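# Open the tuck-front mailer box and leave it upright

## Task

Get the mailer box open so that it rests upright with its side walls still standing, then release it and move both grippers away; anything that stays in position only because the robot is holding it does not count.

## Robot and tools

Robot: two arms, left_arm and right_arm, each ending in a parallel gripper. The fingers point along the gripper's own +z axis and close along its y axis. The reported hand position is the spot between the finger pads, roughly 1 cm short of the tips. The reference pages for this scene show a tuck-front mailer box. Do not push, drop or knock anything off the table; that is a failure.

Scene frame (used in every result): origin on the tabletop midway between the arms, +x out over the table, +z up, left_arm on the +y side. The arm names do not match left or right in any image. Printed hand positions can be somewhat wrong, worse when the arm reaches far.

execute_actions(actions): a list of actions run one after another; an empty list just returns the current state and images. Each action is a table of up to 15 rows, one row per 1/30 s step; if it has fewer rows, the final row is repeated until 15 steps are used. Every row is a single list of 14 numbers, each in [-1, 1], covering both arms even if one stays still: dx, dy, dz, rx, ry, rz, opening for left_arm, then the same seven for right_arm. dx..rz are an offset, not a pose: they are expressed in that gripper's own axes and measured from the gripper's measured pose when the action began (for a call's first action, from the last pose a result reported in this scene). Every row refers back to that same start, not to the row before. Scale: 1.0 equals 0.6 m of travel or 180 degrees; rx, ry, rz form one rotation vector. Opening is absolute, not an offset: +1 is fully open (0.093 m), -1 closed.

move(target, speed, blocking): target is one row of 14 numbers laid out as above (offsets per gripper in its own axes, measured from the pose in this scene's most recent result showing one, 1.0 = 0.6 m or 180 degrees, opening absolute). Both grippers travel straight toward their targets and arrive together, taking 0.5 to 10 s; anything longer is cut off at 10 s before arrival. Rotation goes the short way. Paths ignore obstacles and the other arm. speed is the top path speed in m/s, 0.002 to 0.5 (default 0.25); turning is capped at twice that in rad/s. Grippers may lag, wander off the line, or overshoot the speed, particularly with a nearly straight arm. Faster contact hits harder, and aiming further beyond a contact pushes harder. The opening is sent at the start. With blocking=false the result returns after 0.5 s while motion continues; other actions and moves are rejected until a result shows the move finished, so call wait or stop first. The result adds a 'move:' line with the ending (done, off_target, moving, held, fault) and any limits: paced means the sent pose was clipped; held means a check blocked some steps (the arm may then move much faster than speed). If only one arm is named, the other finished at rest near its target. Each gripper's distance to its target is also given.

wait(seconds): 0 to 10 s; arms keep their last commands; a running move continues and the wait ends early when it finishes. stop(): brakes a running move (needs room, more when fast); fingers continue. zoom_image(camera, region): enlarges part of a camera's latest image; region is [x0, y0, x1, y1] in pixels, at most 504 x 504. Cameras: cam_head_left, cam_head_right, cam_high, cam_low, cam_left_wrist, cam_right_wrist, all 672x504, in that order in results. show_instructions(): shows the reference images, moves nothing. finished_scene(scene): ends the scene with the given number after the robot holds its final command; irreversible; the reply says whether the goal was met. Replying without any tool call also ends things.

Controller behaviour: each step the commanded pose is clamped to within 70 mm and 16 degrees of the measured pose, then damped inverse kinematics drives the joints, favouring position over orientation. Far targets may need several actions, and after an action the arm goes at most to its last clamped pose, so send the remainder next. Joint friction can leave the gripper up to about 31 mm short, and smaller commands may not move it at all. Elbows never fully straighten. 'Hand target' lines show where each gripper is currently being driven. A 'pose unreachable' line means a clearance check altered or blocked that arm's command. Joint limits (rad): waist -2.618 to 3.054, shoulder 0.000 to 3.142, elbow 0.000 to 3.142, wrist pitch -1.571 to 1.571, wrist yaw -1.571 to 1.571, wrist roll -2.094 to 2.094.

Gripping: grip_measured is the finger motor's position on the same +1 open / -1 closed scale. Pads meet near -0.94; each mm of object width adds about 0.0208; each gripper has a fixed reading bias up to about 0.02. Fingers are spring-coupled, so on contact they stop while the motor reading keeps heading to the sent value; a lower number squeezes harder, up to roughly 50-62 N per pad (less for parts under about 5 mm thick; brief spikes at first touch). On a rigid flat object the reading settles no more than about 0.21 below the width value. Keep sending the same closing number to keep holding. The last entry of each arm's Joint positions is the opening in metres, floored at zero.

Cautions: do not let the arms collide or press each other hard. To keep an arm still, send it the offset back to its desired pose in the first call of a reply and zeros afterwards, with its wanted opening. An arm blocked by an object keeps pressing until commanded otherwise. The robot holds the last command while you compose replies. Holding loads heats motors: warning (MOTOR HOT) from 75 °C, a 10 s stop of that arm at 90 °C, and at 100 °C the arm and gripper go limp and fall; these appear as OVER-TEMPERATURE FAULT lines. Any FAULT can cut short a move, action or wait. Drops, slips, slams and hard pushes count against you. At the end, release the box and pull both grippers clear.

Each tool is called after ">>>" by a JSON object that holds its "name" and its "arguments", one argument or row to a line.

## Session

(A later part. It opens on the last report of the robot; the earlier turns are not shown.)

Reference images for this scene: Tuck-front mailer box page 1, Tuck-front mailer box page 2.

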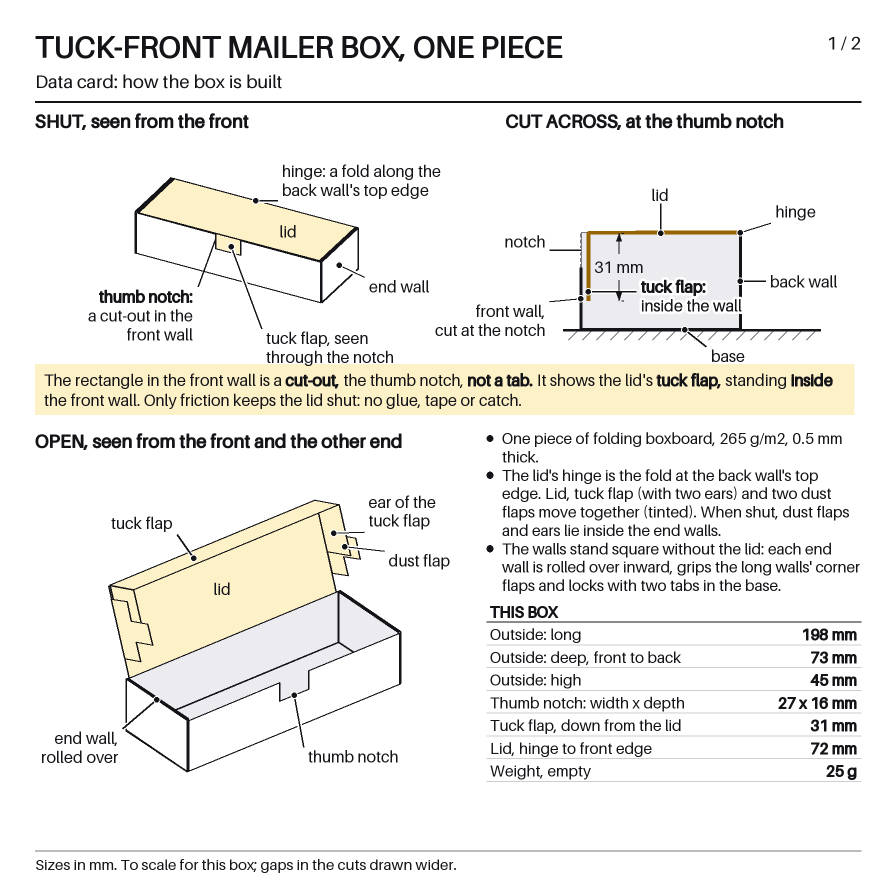

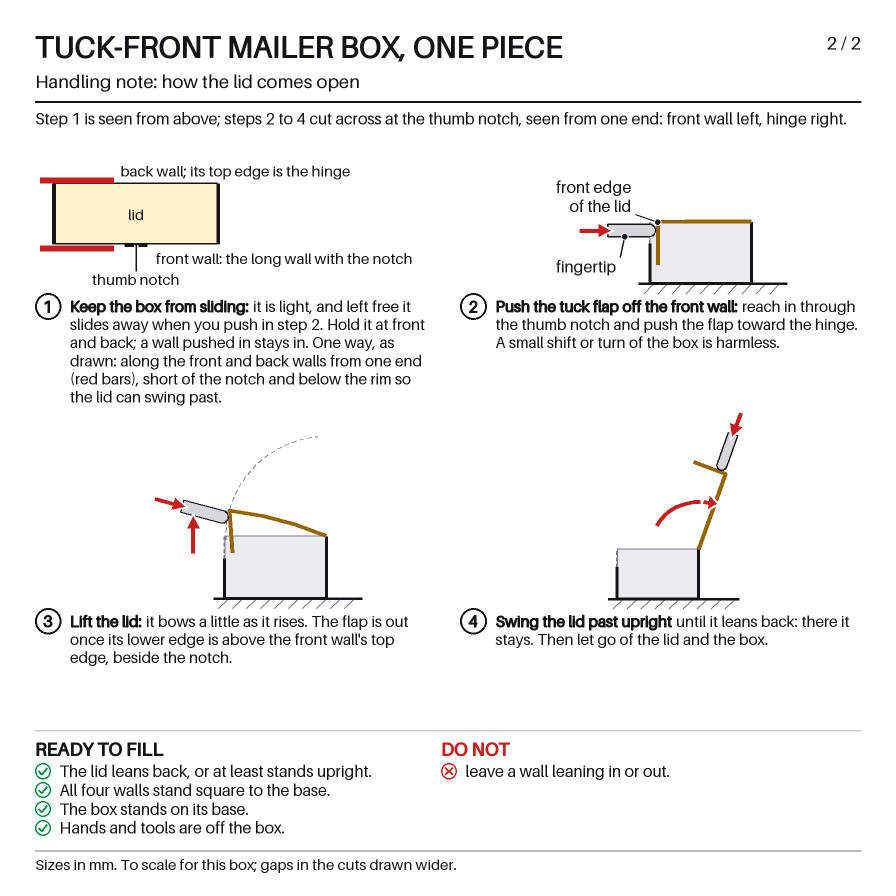

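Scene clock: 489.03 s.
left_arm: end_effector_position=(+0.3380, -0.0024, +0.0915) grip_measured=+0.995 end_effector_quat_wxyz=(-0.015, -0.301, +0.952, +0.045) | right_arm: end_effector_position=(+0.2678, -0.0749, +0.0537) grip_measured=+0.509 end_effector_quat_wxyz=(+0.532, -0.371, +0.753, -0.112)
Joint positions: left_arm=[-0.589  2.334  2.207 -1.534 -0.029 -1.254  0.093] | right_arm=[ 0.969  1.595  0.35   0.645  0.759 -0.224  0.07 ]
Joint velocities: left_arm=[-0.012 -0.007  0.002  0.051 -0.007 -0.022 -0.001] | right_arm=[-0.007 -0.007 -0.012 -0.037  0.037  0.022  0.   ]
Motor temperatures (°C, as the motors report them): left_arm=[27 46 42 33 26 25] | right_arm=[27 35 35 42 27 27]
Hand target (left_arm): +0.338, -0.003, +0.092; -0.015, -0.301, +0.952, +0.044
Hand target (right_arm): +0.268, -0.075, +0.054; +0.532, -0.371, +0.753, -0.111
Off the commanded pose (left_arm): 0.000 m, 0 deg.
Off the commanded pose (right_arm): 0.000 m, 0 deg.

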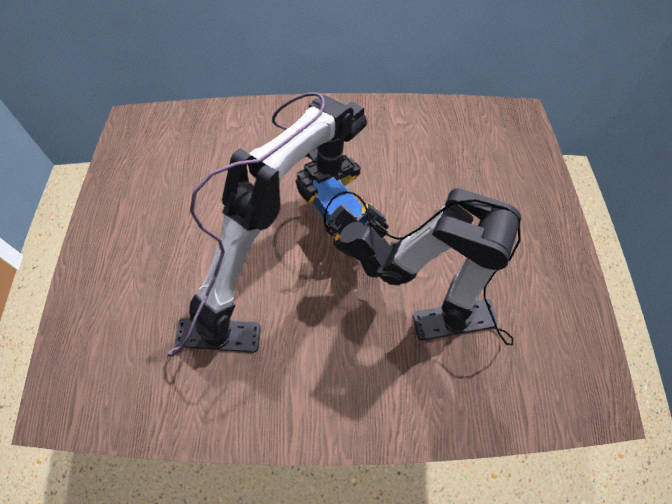

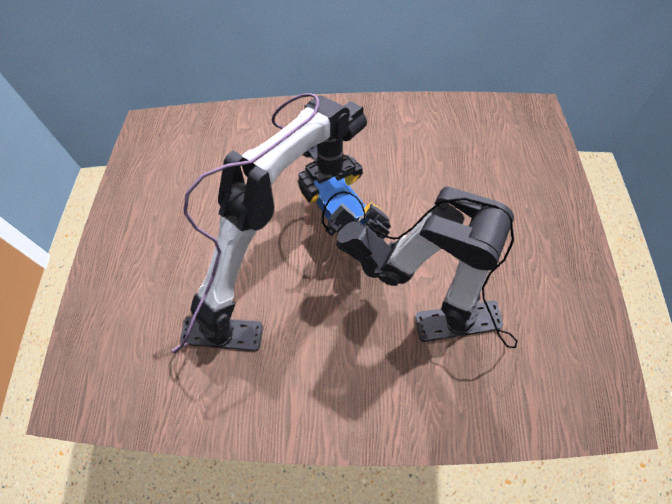

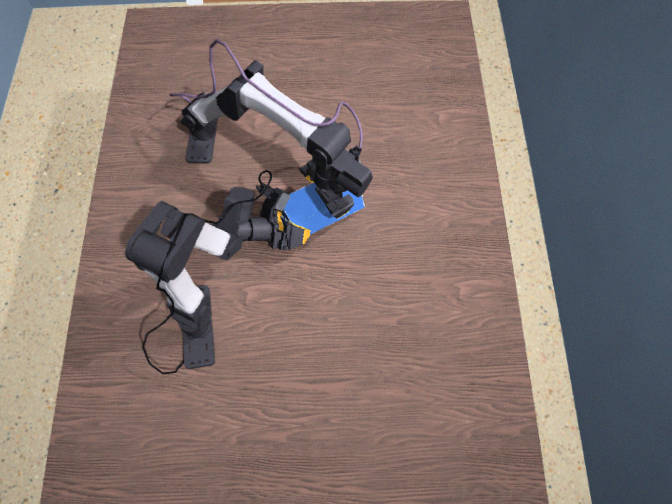

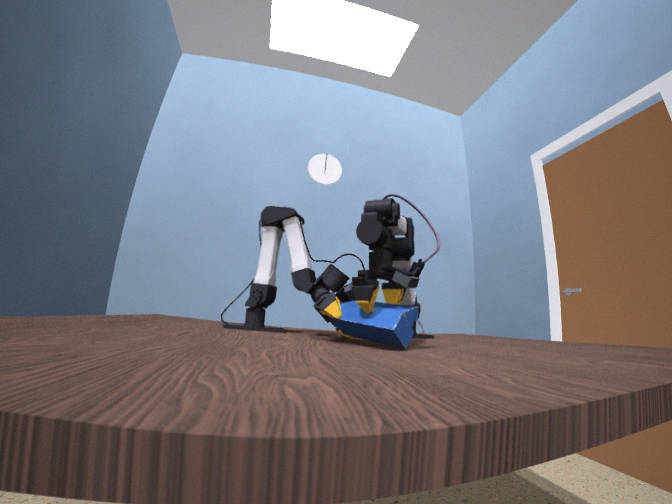

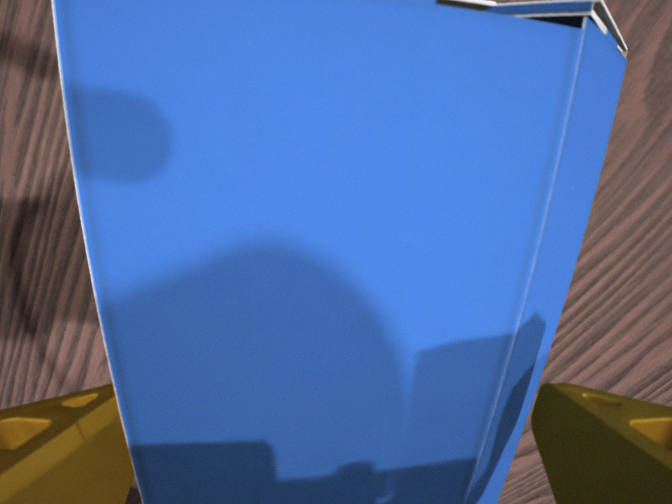

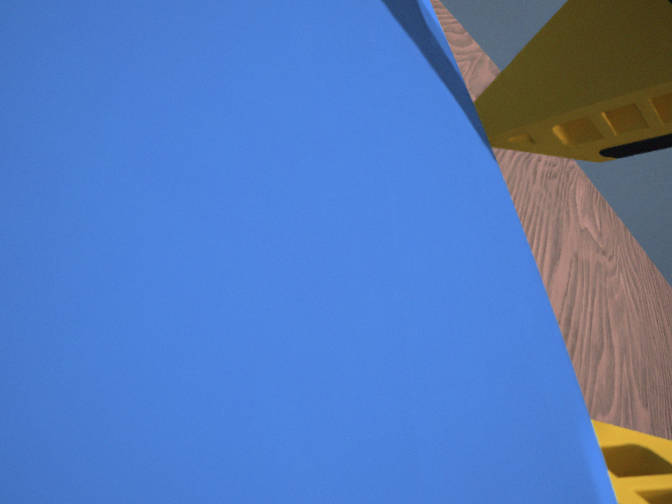

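>>> {"name": "move", "arguments": {
  "target": [0,0.03,-0.14,0.1,0,0,-1,0,0,0,0,0,0,0.5],
  "speed": 0.1
}}

>>> {"name": "move", "arguments": {
  "target": [0,0,0,0,0,0,-1,0,0,0,-0.085,0,0.167,0.5],
  "speed": 0.1
}}

Scene clock: 493.53 s.
left_arm: end_effector_position=(+0.3390, +0.0024, +0.1493) grip_measured=-0.288 end_effector_quat_wxyz=(+0.033, -0.292, +0.953, -0.073) | right_arm: end_effector_position=(+0.2716, -0.0556, +0.0902) grip_measured=+0.509 end_effector_quat_wxyz=(+0.591, -0.339, +0.729, -0.064)
Joint positions: left_arm=[-0.552  2.055  1.98  -1.34   0.039 -1.201  0.031] | right_arm=[ 0.979  1.561  0.35   0.801  0.745 -0.255  0.07 ]
Joint velocities: left_arm=[ 0.002  0.012  0.012 -0.022  0.007  0.037  0.001] | right_arm=[-0.022 -0.012  0.007  0.051 -0.022 -0.051  0.   ]
Motor temperatures (°C, as the motors report them): left_arm=[27 47 42 33 26 25] | right_arm=[27 35 35 42 27 27]
Hand target (left_arm): +0.332, +0.007, +0.175; +0.031, -0.301, +0.947, -0.105
Hand target (right_arm): +0.266, -0.077, +0.057; +0.536, -0.371, +0.750, -0.111
Off the commanded pose (left_arm): 0.029 m, 4 deg.
Off the commanded pose (right_arm): 0.041 m, 10 deg.
move: off_target (left_arm, right_arm)

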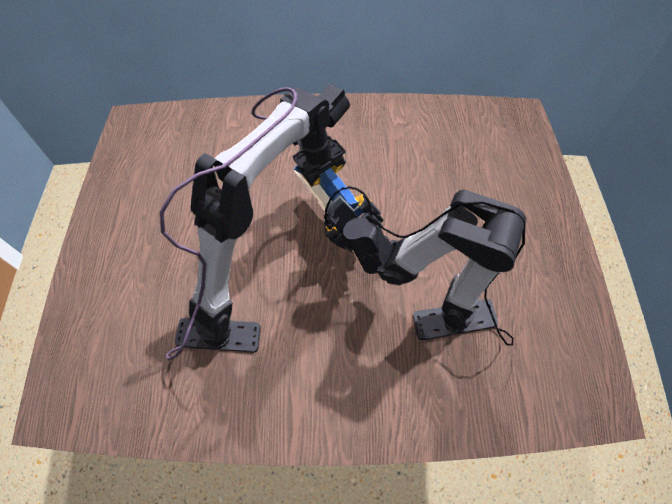

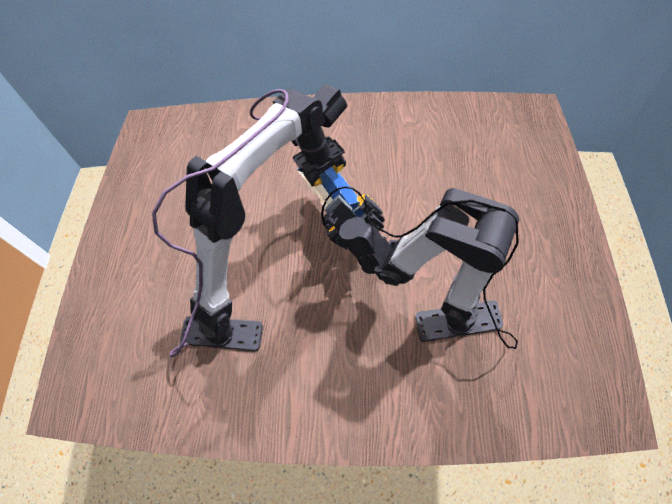

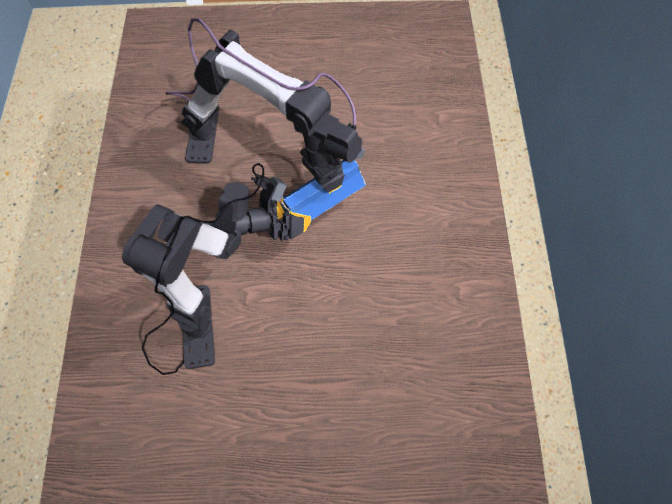

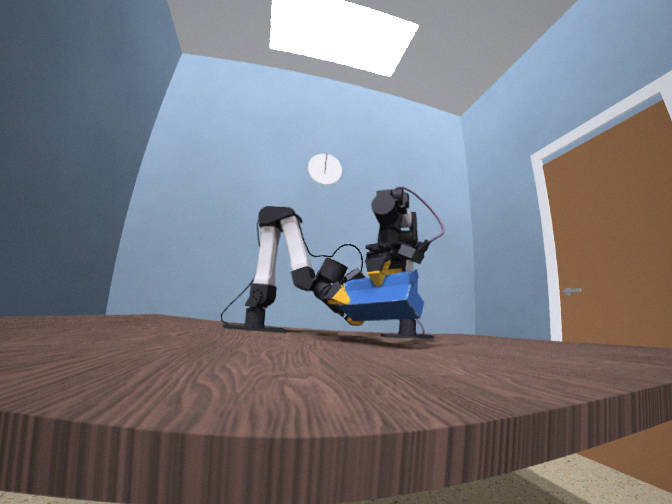

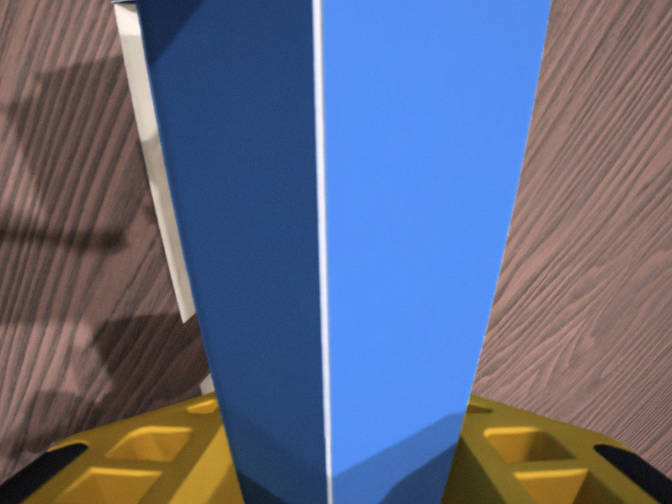

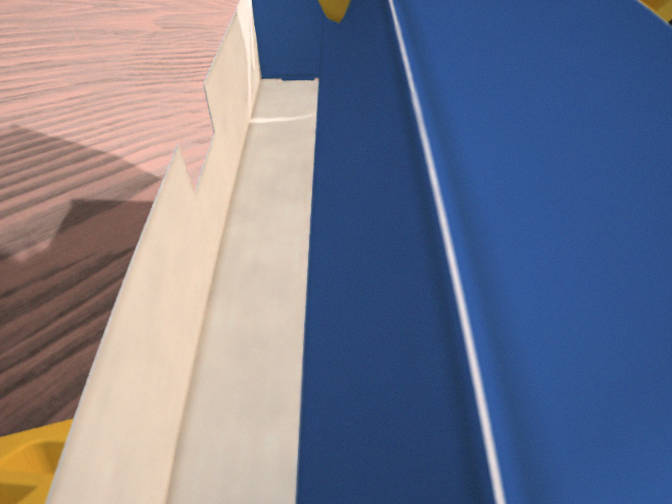

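Scene clock: 496.87 s.
left_arm: end_effector_position=(+0.3495, +0.0014, +0.1501) grip_measured=-0.288 end_effector_quat_wxyz=(+0.056, -0.301, +0.949, -0.079) | right_arm: end_effector_position=(+0.2739, -0.0413, +0.1066) grip_measured=+0.509 end_effector_quat_wxyz=(+0.554, -0.220, +0.778, +0.199)
Joint positions: left_arm=[-0.552  2.056  1.98  -1.301  0.009 -1.218  0.031] | right_arm=[0.823 1.434 0.324 0.78  0.323 0.177 0.07 ]
Joint velocities: left_arm=[-0.017  0.007 -0.012 -0.139 -0.007 -0.051 -0.001] | right_arm=[ 0.002  0.017  0.007  0.007  0.007  0.007 -0.   ]
Motor temperatures (°C, as the motors report them): left_arm=[27 47 42 33 26 25] | right_arm=[27 35 35 42 27 27]
Hand target (left_arm): +0.339, +0.002, +0.149; +0.033, -0.293, +0.953, -0.074
Hand target (right_arm): +0.272, -0.055, +0.090; +0.537, -0.213, +0.795, +0.186
Off the commanded pose (left_arm): 0.011 m, 3 deg.
Off the commanded pose (right_arm): 0.022 m, 3 deg.
move: off_target (left_arm, right_arm)

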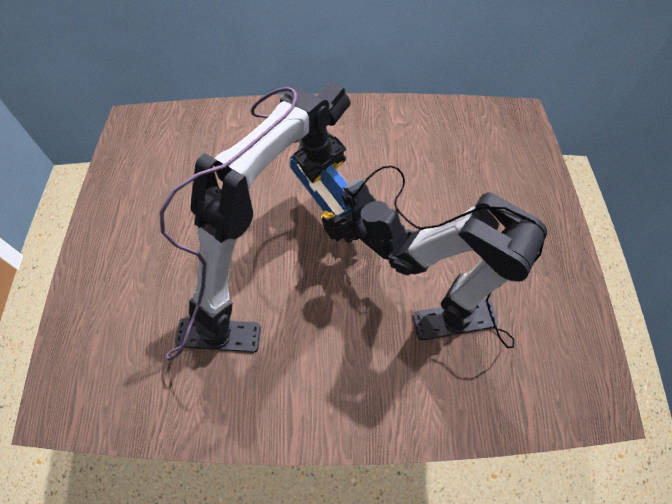

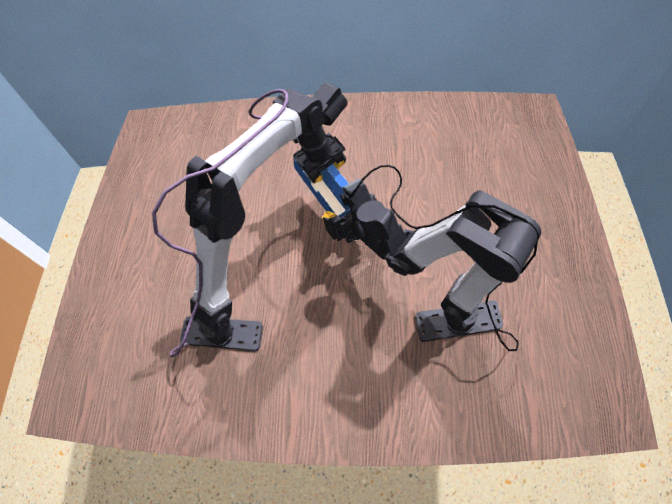

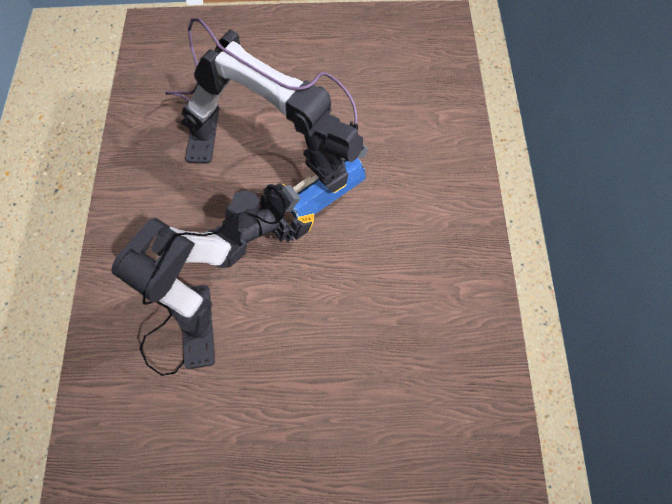

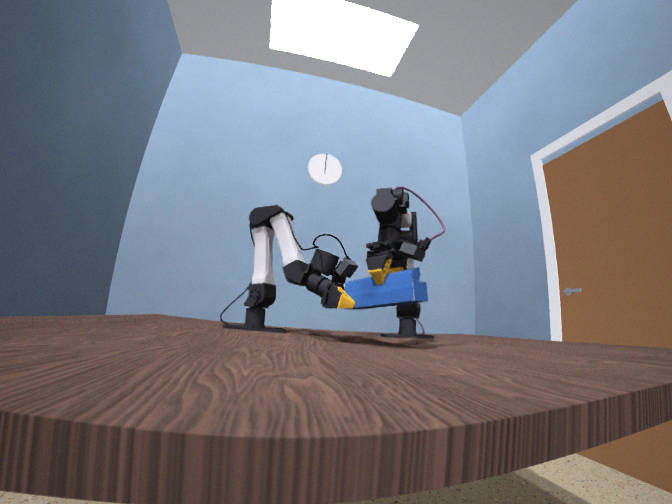

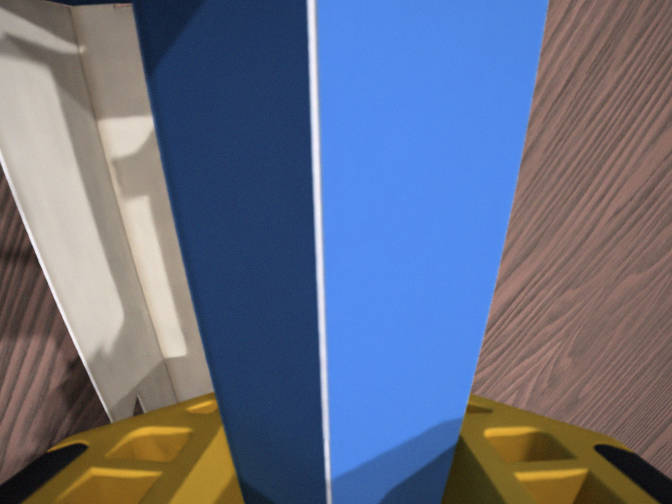

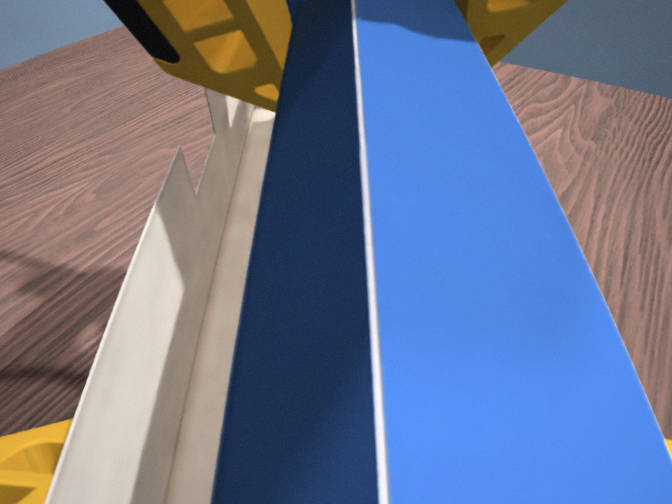

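Oops, I folded the lid. Release gradually.

>>> {"name": "execute_actions", "arguments": {
  "actions": [
    [[0,0,0,0,0,0,-0.1,0,0,0,0,0,0,0.5]],
    [[0,0,0,0,0,0,0.2,0,0,0,0,0,0,0.5]],
    [[0,0,0,0,0,0,0.5,0,0,0,0,0,0,0.5]],
    [[0,0,0,0,0,0,1,0,0,0,0,0,0,0.5]]
  ]
}}

>>> {"name": "move", "arguments": {
  "target": [0,0.08,-0.08,0.05,0,0,1,0.12,0,0.06,0,-0.03,0,0.5],
  "speed": 0.06
}}

Scene clock: 500.97 s.
left_arm: end_effector_position=(+0.3447, +0.0074, +0.1488) grip_measured=+0.995 end_effector_quat_wxyz=(+0.051, -0.302, +0.950, -0.062) | right_arm: end_effector_position=(+0.2769, -0.0492, +0.0992) grip_measured=+0.509 end_effector_quat_wxyz=(+0.548, -0.213, +0.789, +0.179)
Joint positions: left_arm=[-0.552  2.056  1.98  -1.332 -0.005 -1.218  0.093] | right_arm=[0.816 1.434 0.324 0.744 0.351 0.183 0.07 ]
Joint velocities: left_arm=[-0.012  0.002  0.002 -0.066 -0.007  0.037 -0.   ] | right_arm=[-0.012  0.002 -0.017  0.037 -0.007 -0.066  0.001]
Motor temperatures (°C, as the motors report them): left_arm=[27 47 42 33 26 25] | right_arm=[27 35 35 42 27 27]
Hand target (left_arm): +0.345, +0.007, +0.149; +0.051, -0.302, +0.950, -0.062
Hand target (right_arm): +0.277, -0.049, +0.100; +0.549, -0.213, +0.789, +0.179
Off the commanded pose (left_arm): 0.000 m, 0 deg.
Off the commanded pose (right_arm): 0.001 m, 0 deg.

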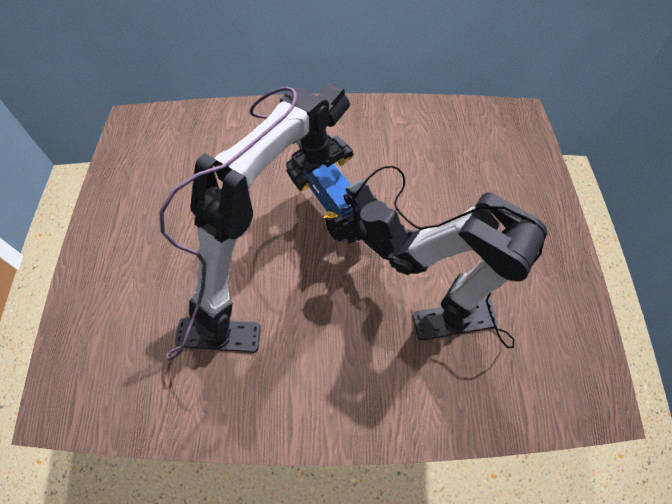

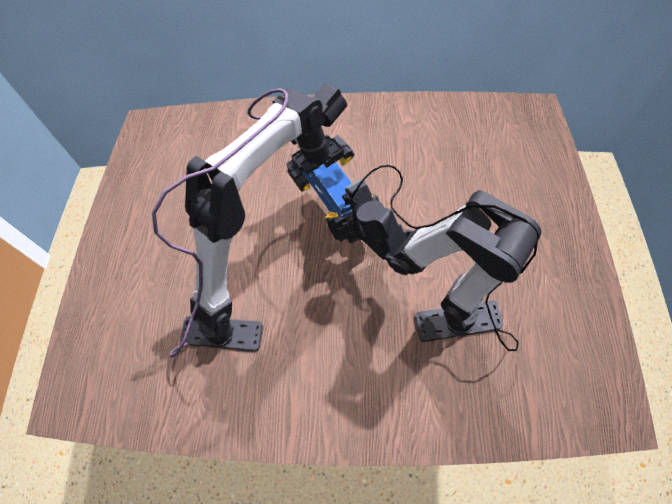

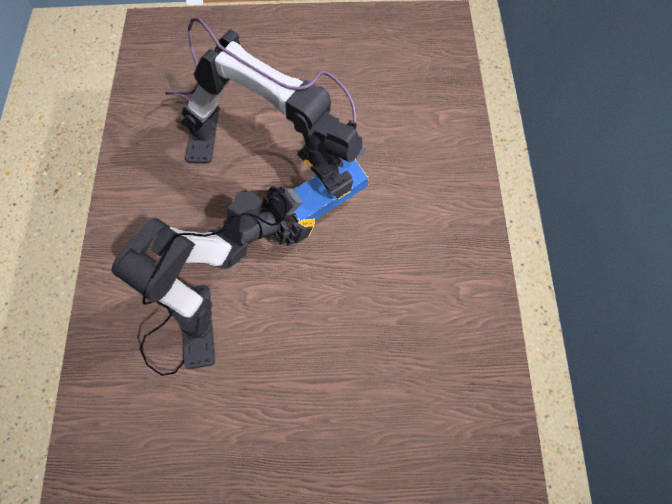

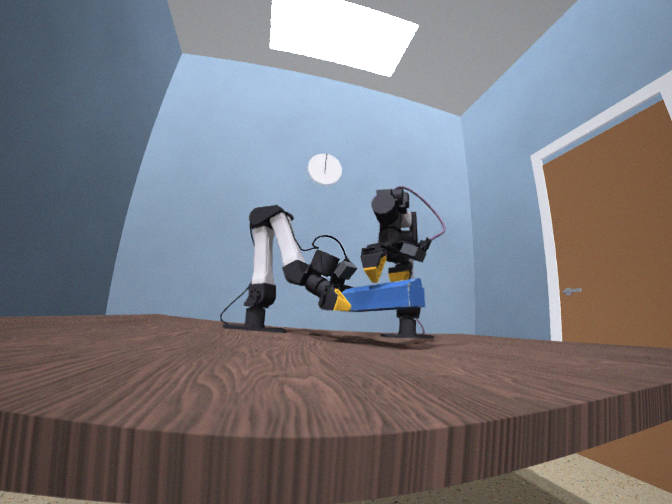

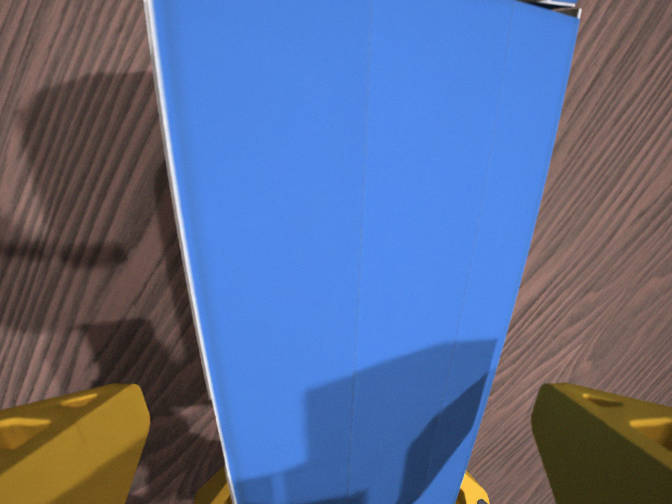

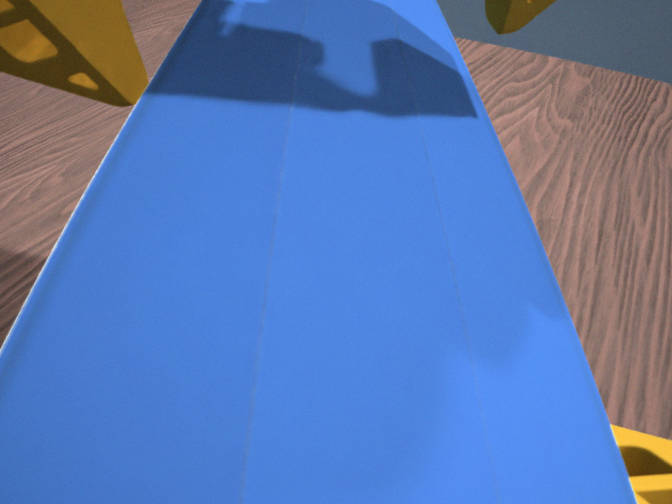

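Scene clock: 502.67 s.
left_arm: end_effector_position=(+0.3138, +0.0469, +0.1888) grip_measured=+0.995 end_effector_quat_wxyz=(+0.074, -0.298, +0.942, -0.135) | right_arm: end_effector_position=(+0.2860, -0.0428, +0.0266) grip_measured=+0.509 end_effector_quat_wxyz=(+0.588, -0.199, +0.762, +0.186)
Joint positions: left_arm=[-0.48   1.737  1.68  -1.213  0.069 -1.155  0.093] | right_arm=[0.819 2.124 0.284 1.579 0.381 0.149 0.07 ]
Joint velocities: left_arm=[ 0.012  0.002 -0.007  0.051 -0.022 -0.037 -0.   ] | right_arm=[-0.027  0.022 -0.017  0.007 -0.022  0.022 -0.   ]
Motor temperatures (°C, as the motors report them): left_arm=[27 47 42 33 26 25] | right_arm=[27 35 35 42 27 27]
Hand target (left_arm): +0.311, +0.051, +0.188; +0.073, -0.298, +0.942, -0.137
Hand target (right_arm): +0.283, -0.042, +0.021; +0.582, -0.205, +0.765, +0.188
Off the commanded pose (left_arm): 0.005 m, 0 deg.
Off the commanded pose (right_arm): 0.008 m, 1 deg.
joint sent to its limit (right arm) — the command would take joint 4 (wrist pitch) past its upper limit, so that joint was sent only as far as its limit.
move: done

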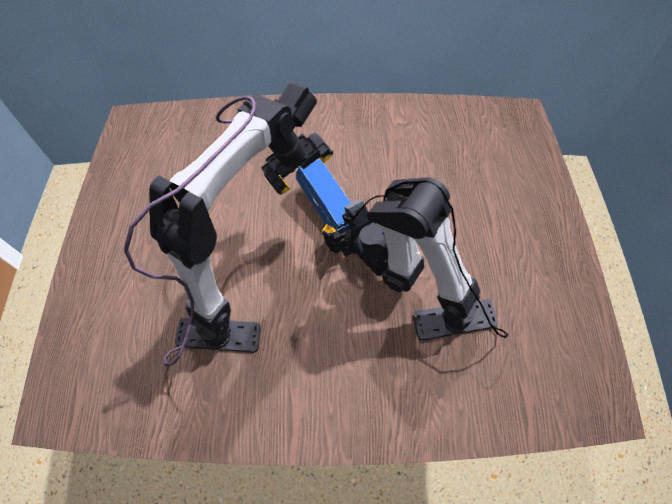

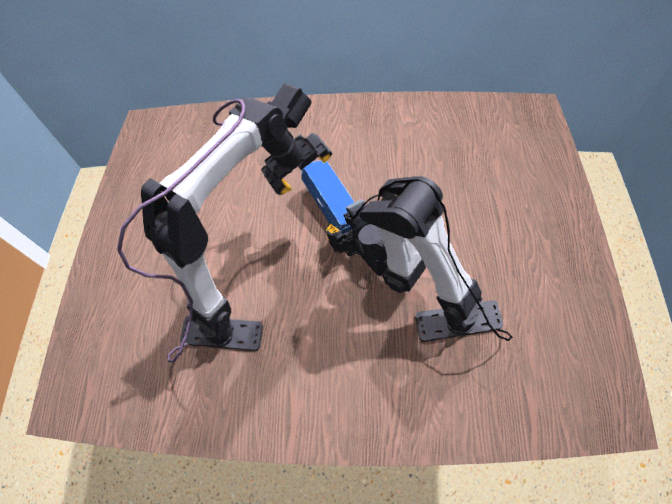

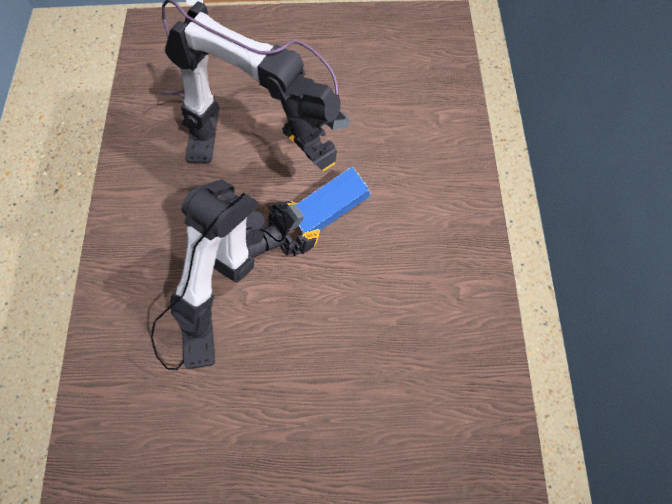

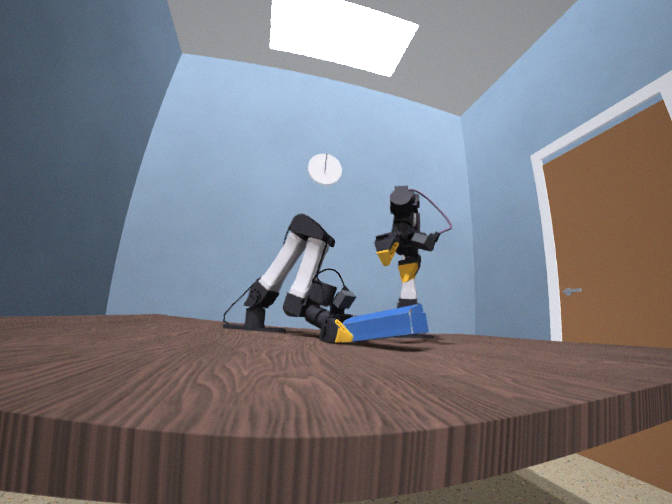

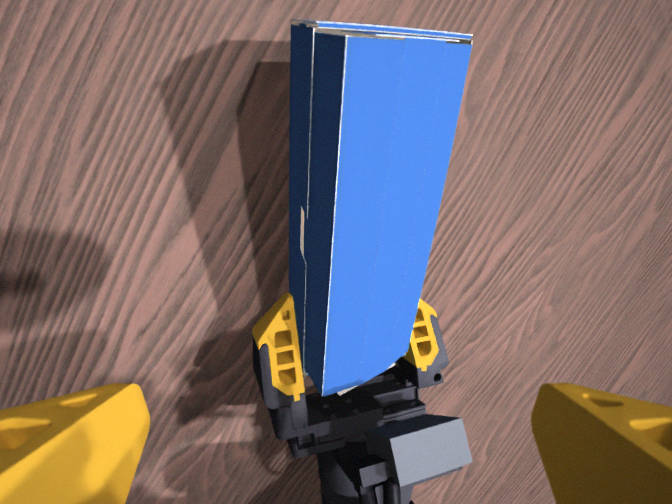

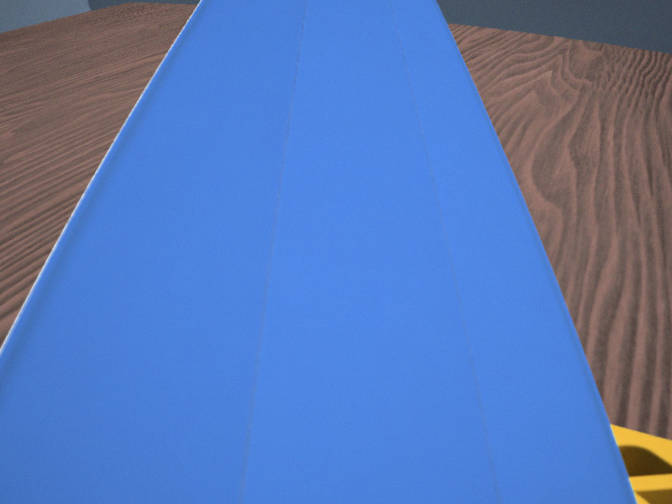

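>>> {"name": "move", "arguments": {
  "target": [0,0,0,0,0,0,-1,0.005,0,0,0,0.075,0,0.5],
  "speed": 0.05
}}

>>> {"name": "zoom_image", "arguments": {
  "camera": "cam_head_left",
  "region": [270,150,390,250]
}}

Scene clock: 508.23 s.
left_arm: end_effector_position=(+0.3140, +0.0465, +0.1889) grip_measured=-0.996 end_effector_quat_wxyz=(+0.075, -0.298, +0.942, -0.135) | right_arm: end_effector_position=(+0.2818, -0.0449, +0.0215) grip_measured=+0.509 end_effector_quat_wxyz=(+0.501, -0.225, +0.821, +0.156)
Joint positions: left_arm=[-0.48   1.737  1.68  -1.211  0.07  -1.154  0.   ] | right_arm=[0.803 1.807 0.332 0.981 0.328 0.207 0.07 ]
Joint velocities: left_arm=[-0.002 -0.012 -0.007  0.007 -0.037 -0.022  0.   ] | right_arm=[-0.002 -0.022  0.012 -0.139  0.022  0.007  0.001]
Motor temperatures (°C, as the motors report them): left_arm=[27 46 42 33 26 25] | right_arm=[27 35 34 43 27 27]
Hand target (left_arm): +0.314, +0.047, +0.189; +0.075, -0.298, +0.942, -0.135
Hand target (right_arm): +0.286, -0.043, +0.023; +0.496, -0.220, +0.825, +0.160
Off the commanded pose (left_arm): 0.000 m, 0 deg.
Off the commanded pose (right_arm): 0.005 m, 1 deg.
move: done

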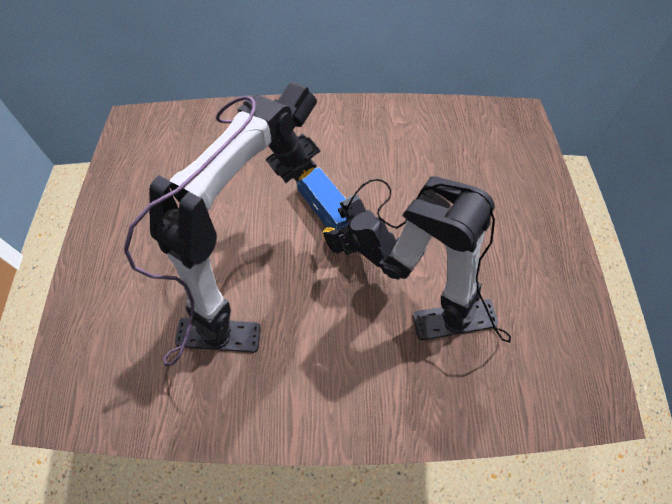

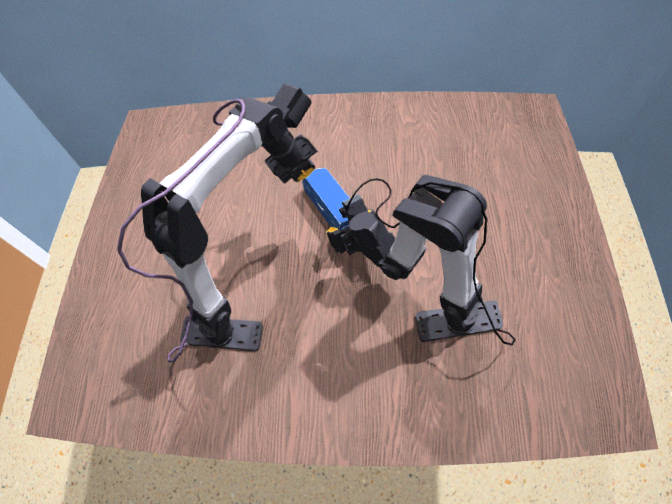

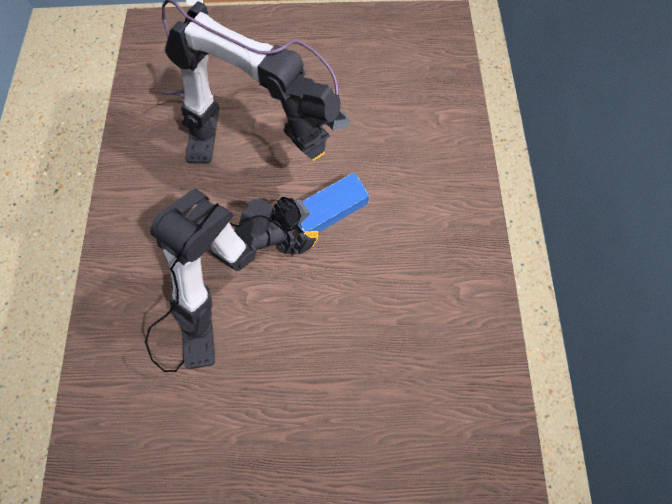

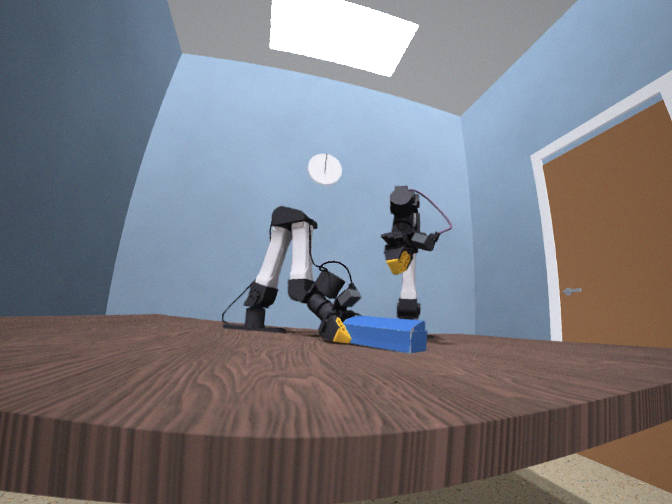

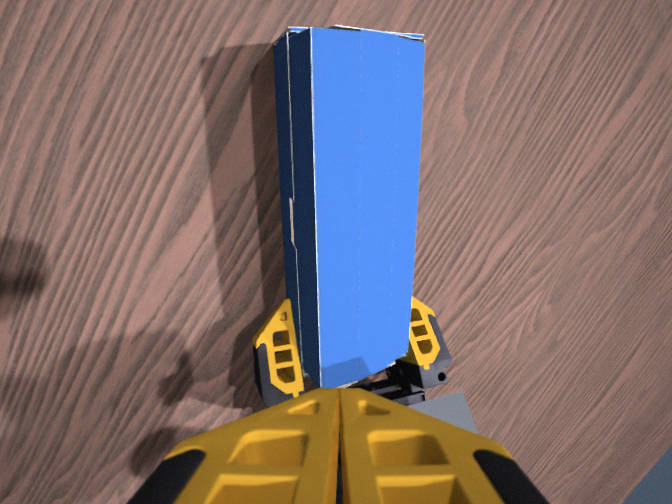

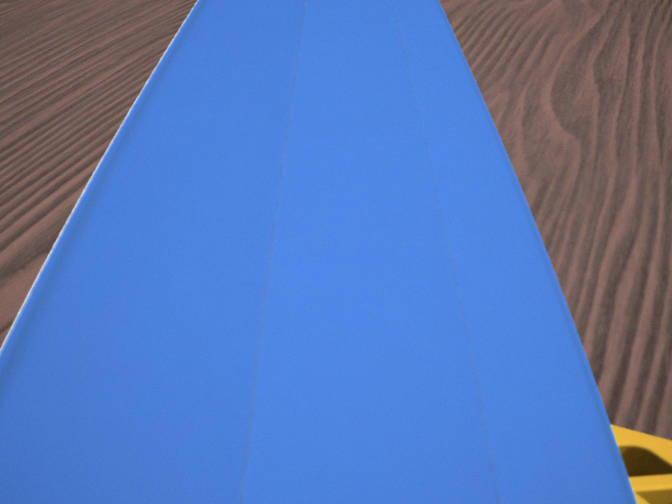

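Region (270, 150, 390, 250) of cam_head_left's 672x504 image, scaled by 4.200, with more detail than that image has.

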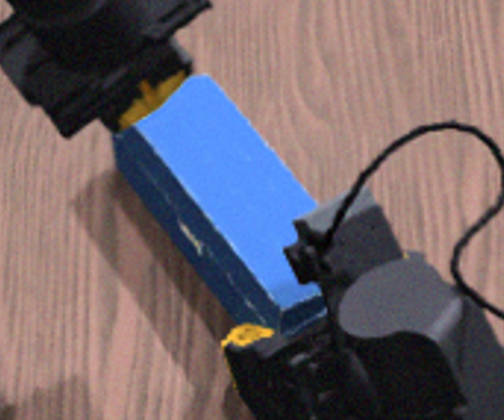

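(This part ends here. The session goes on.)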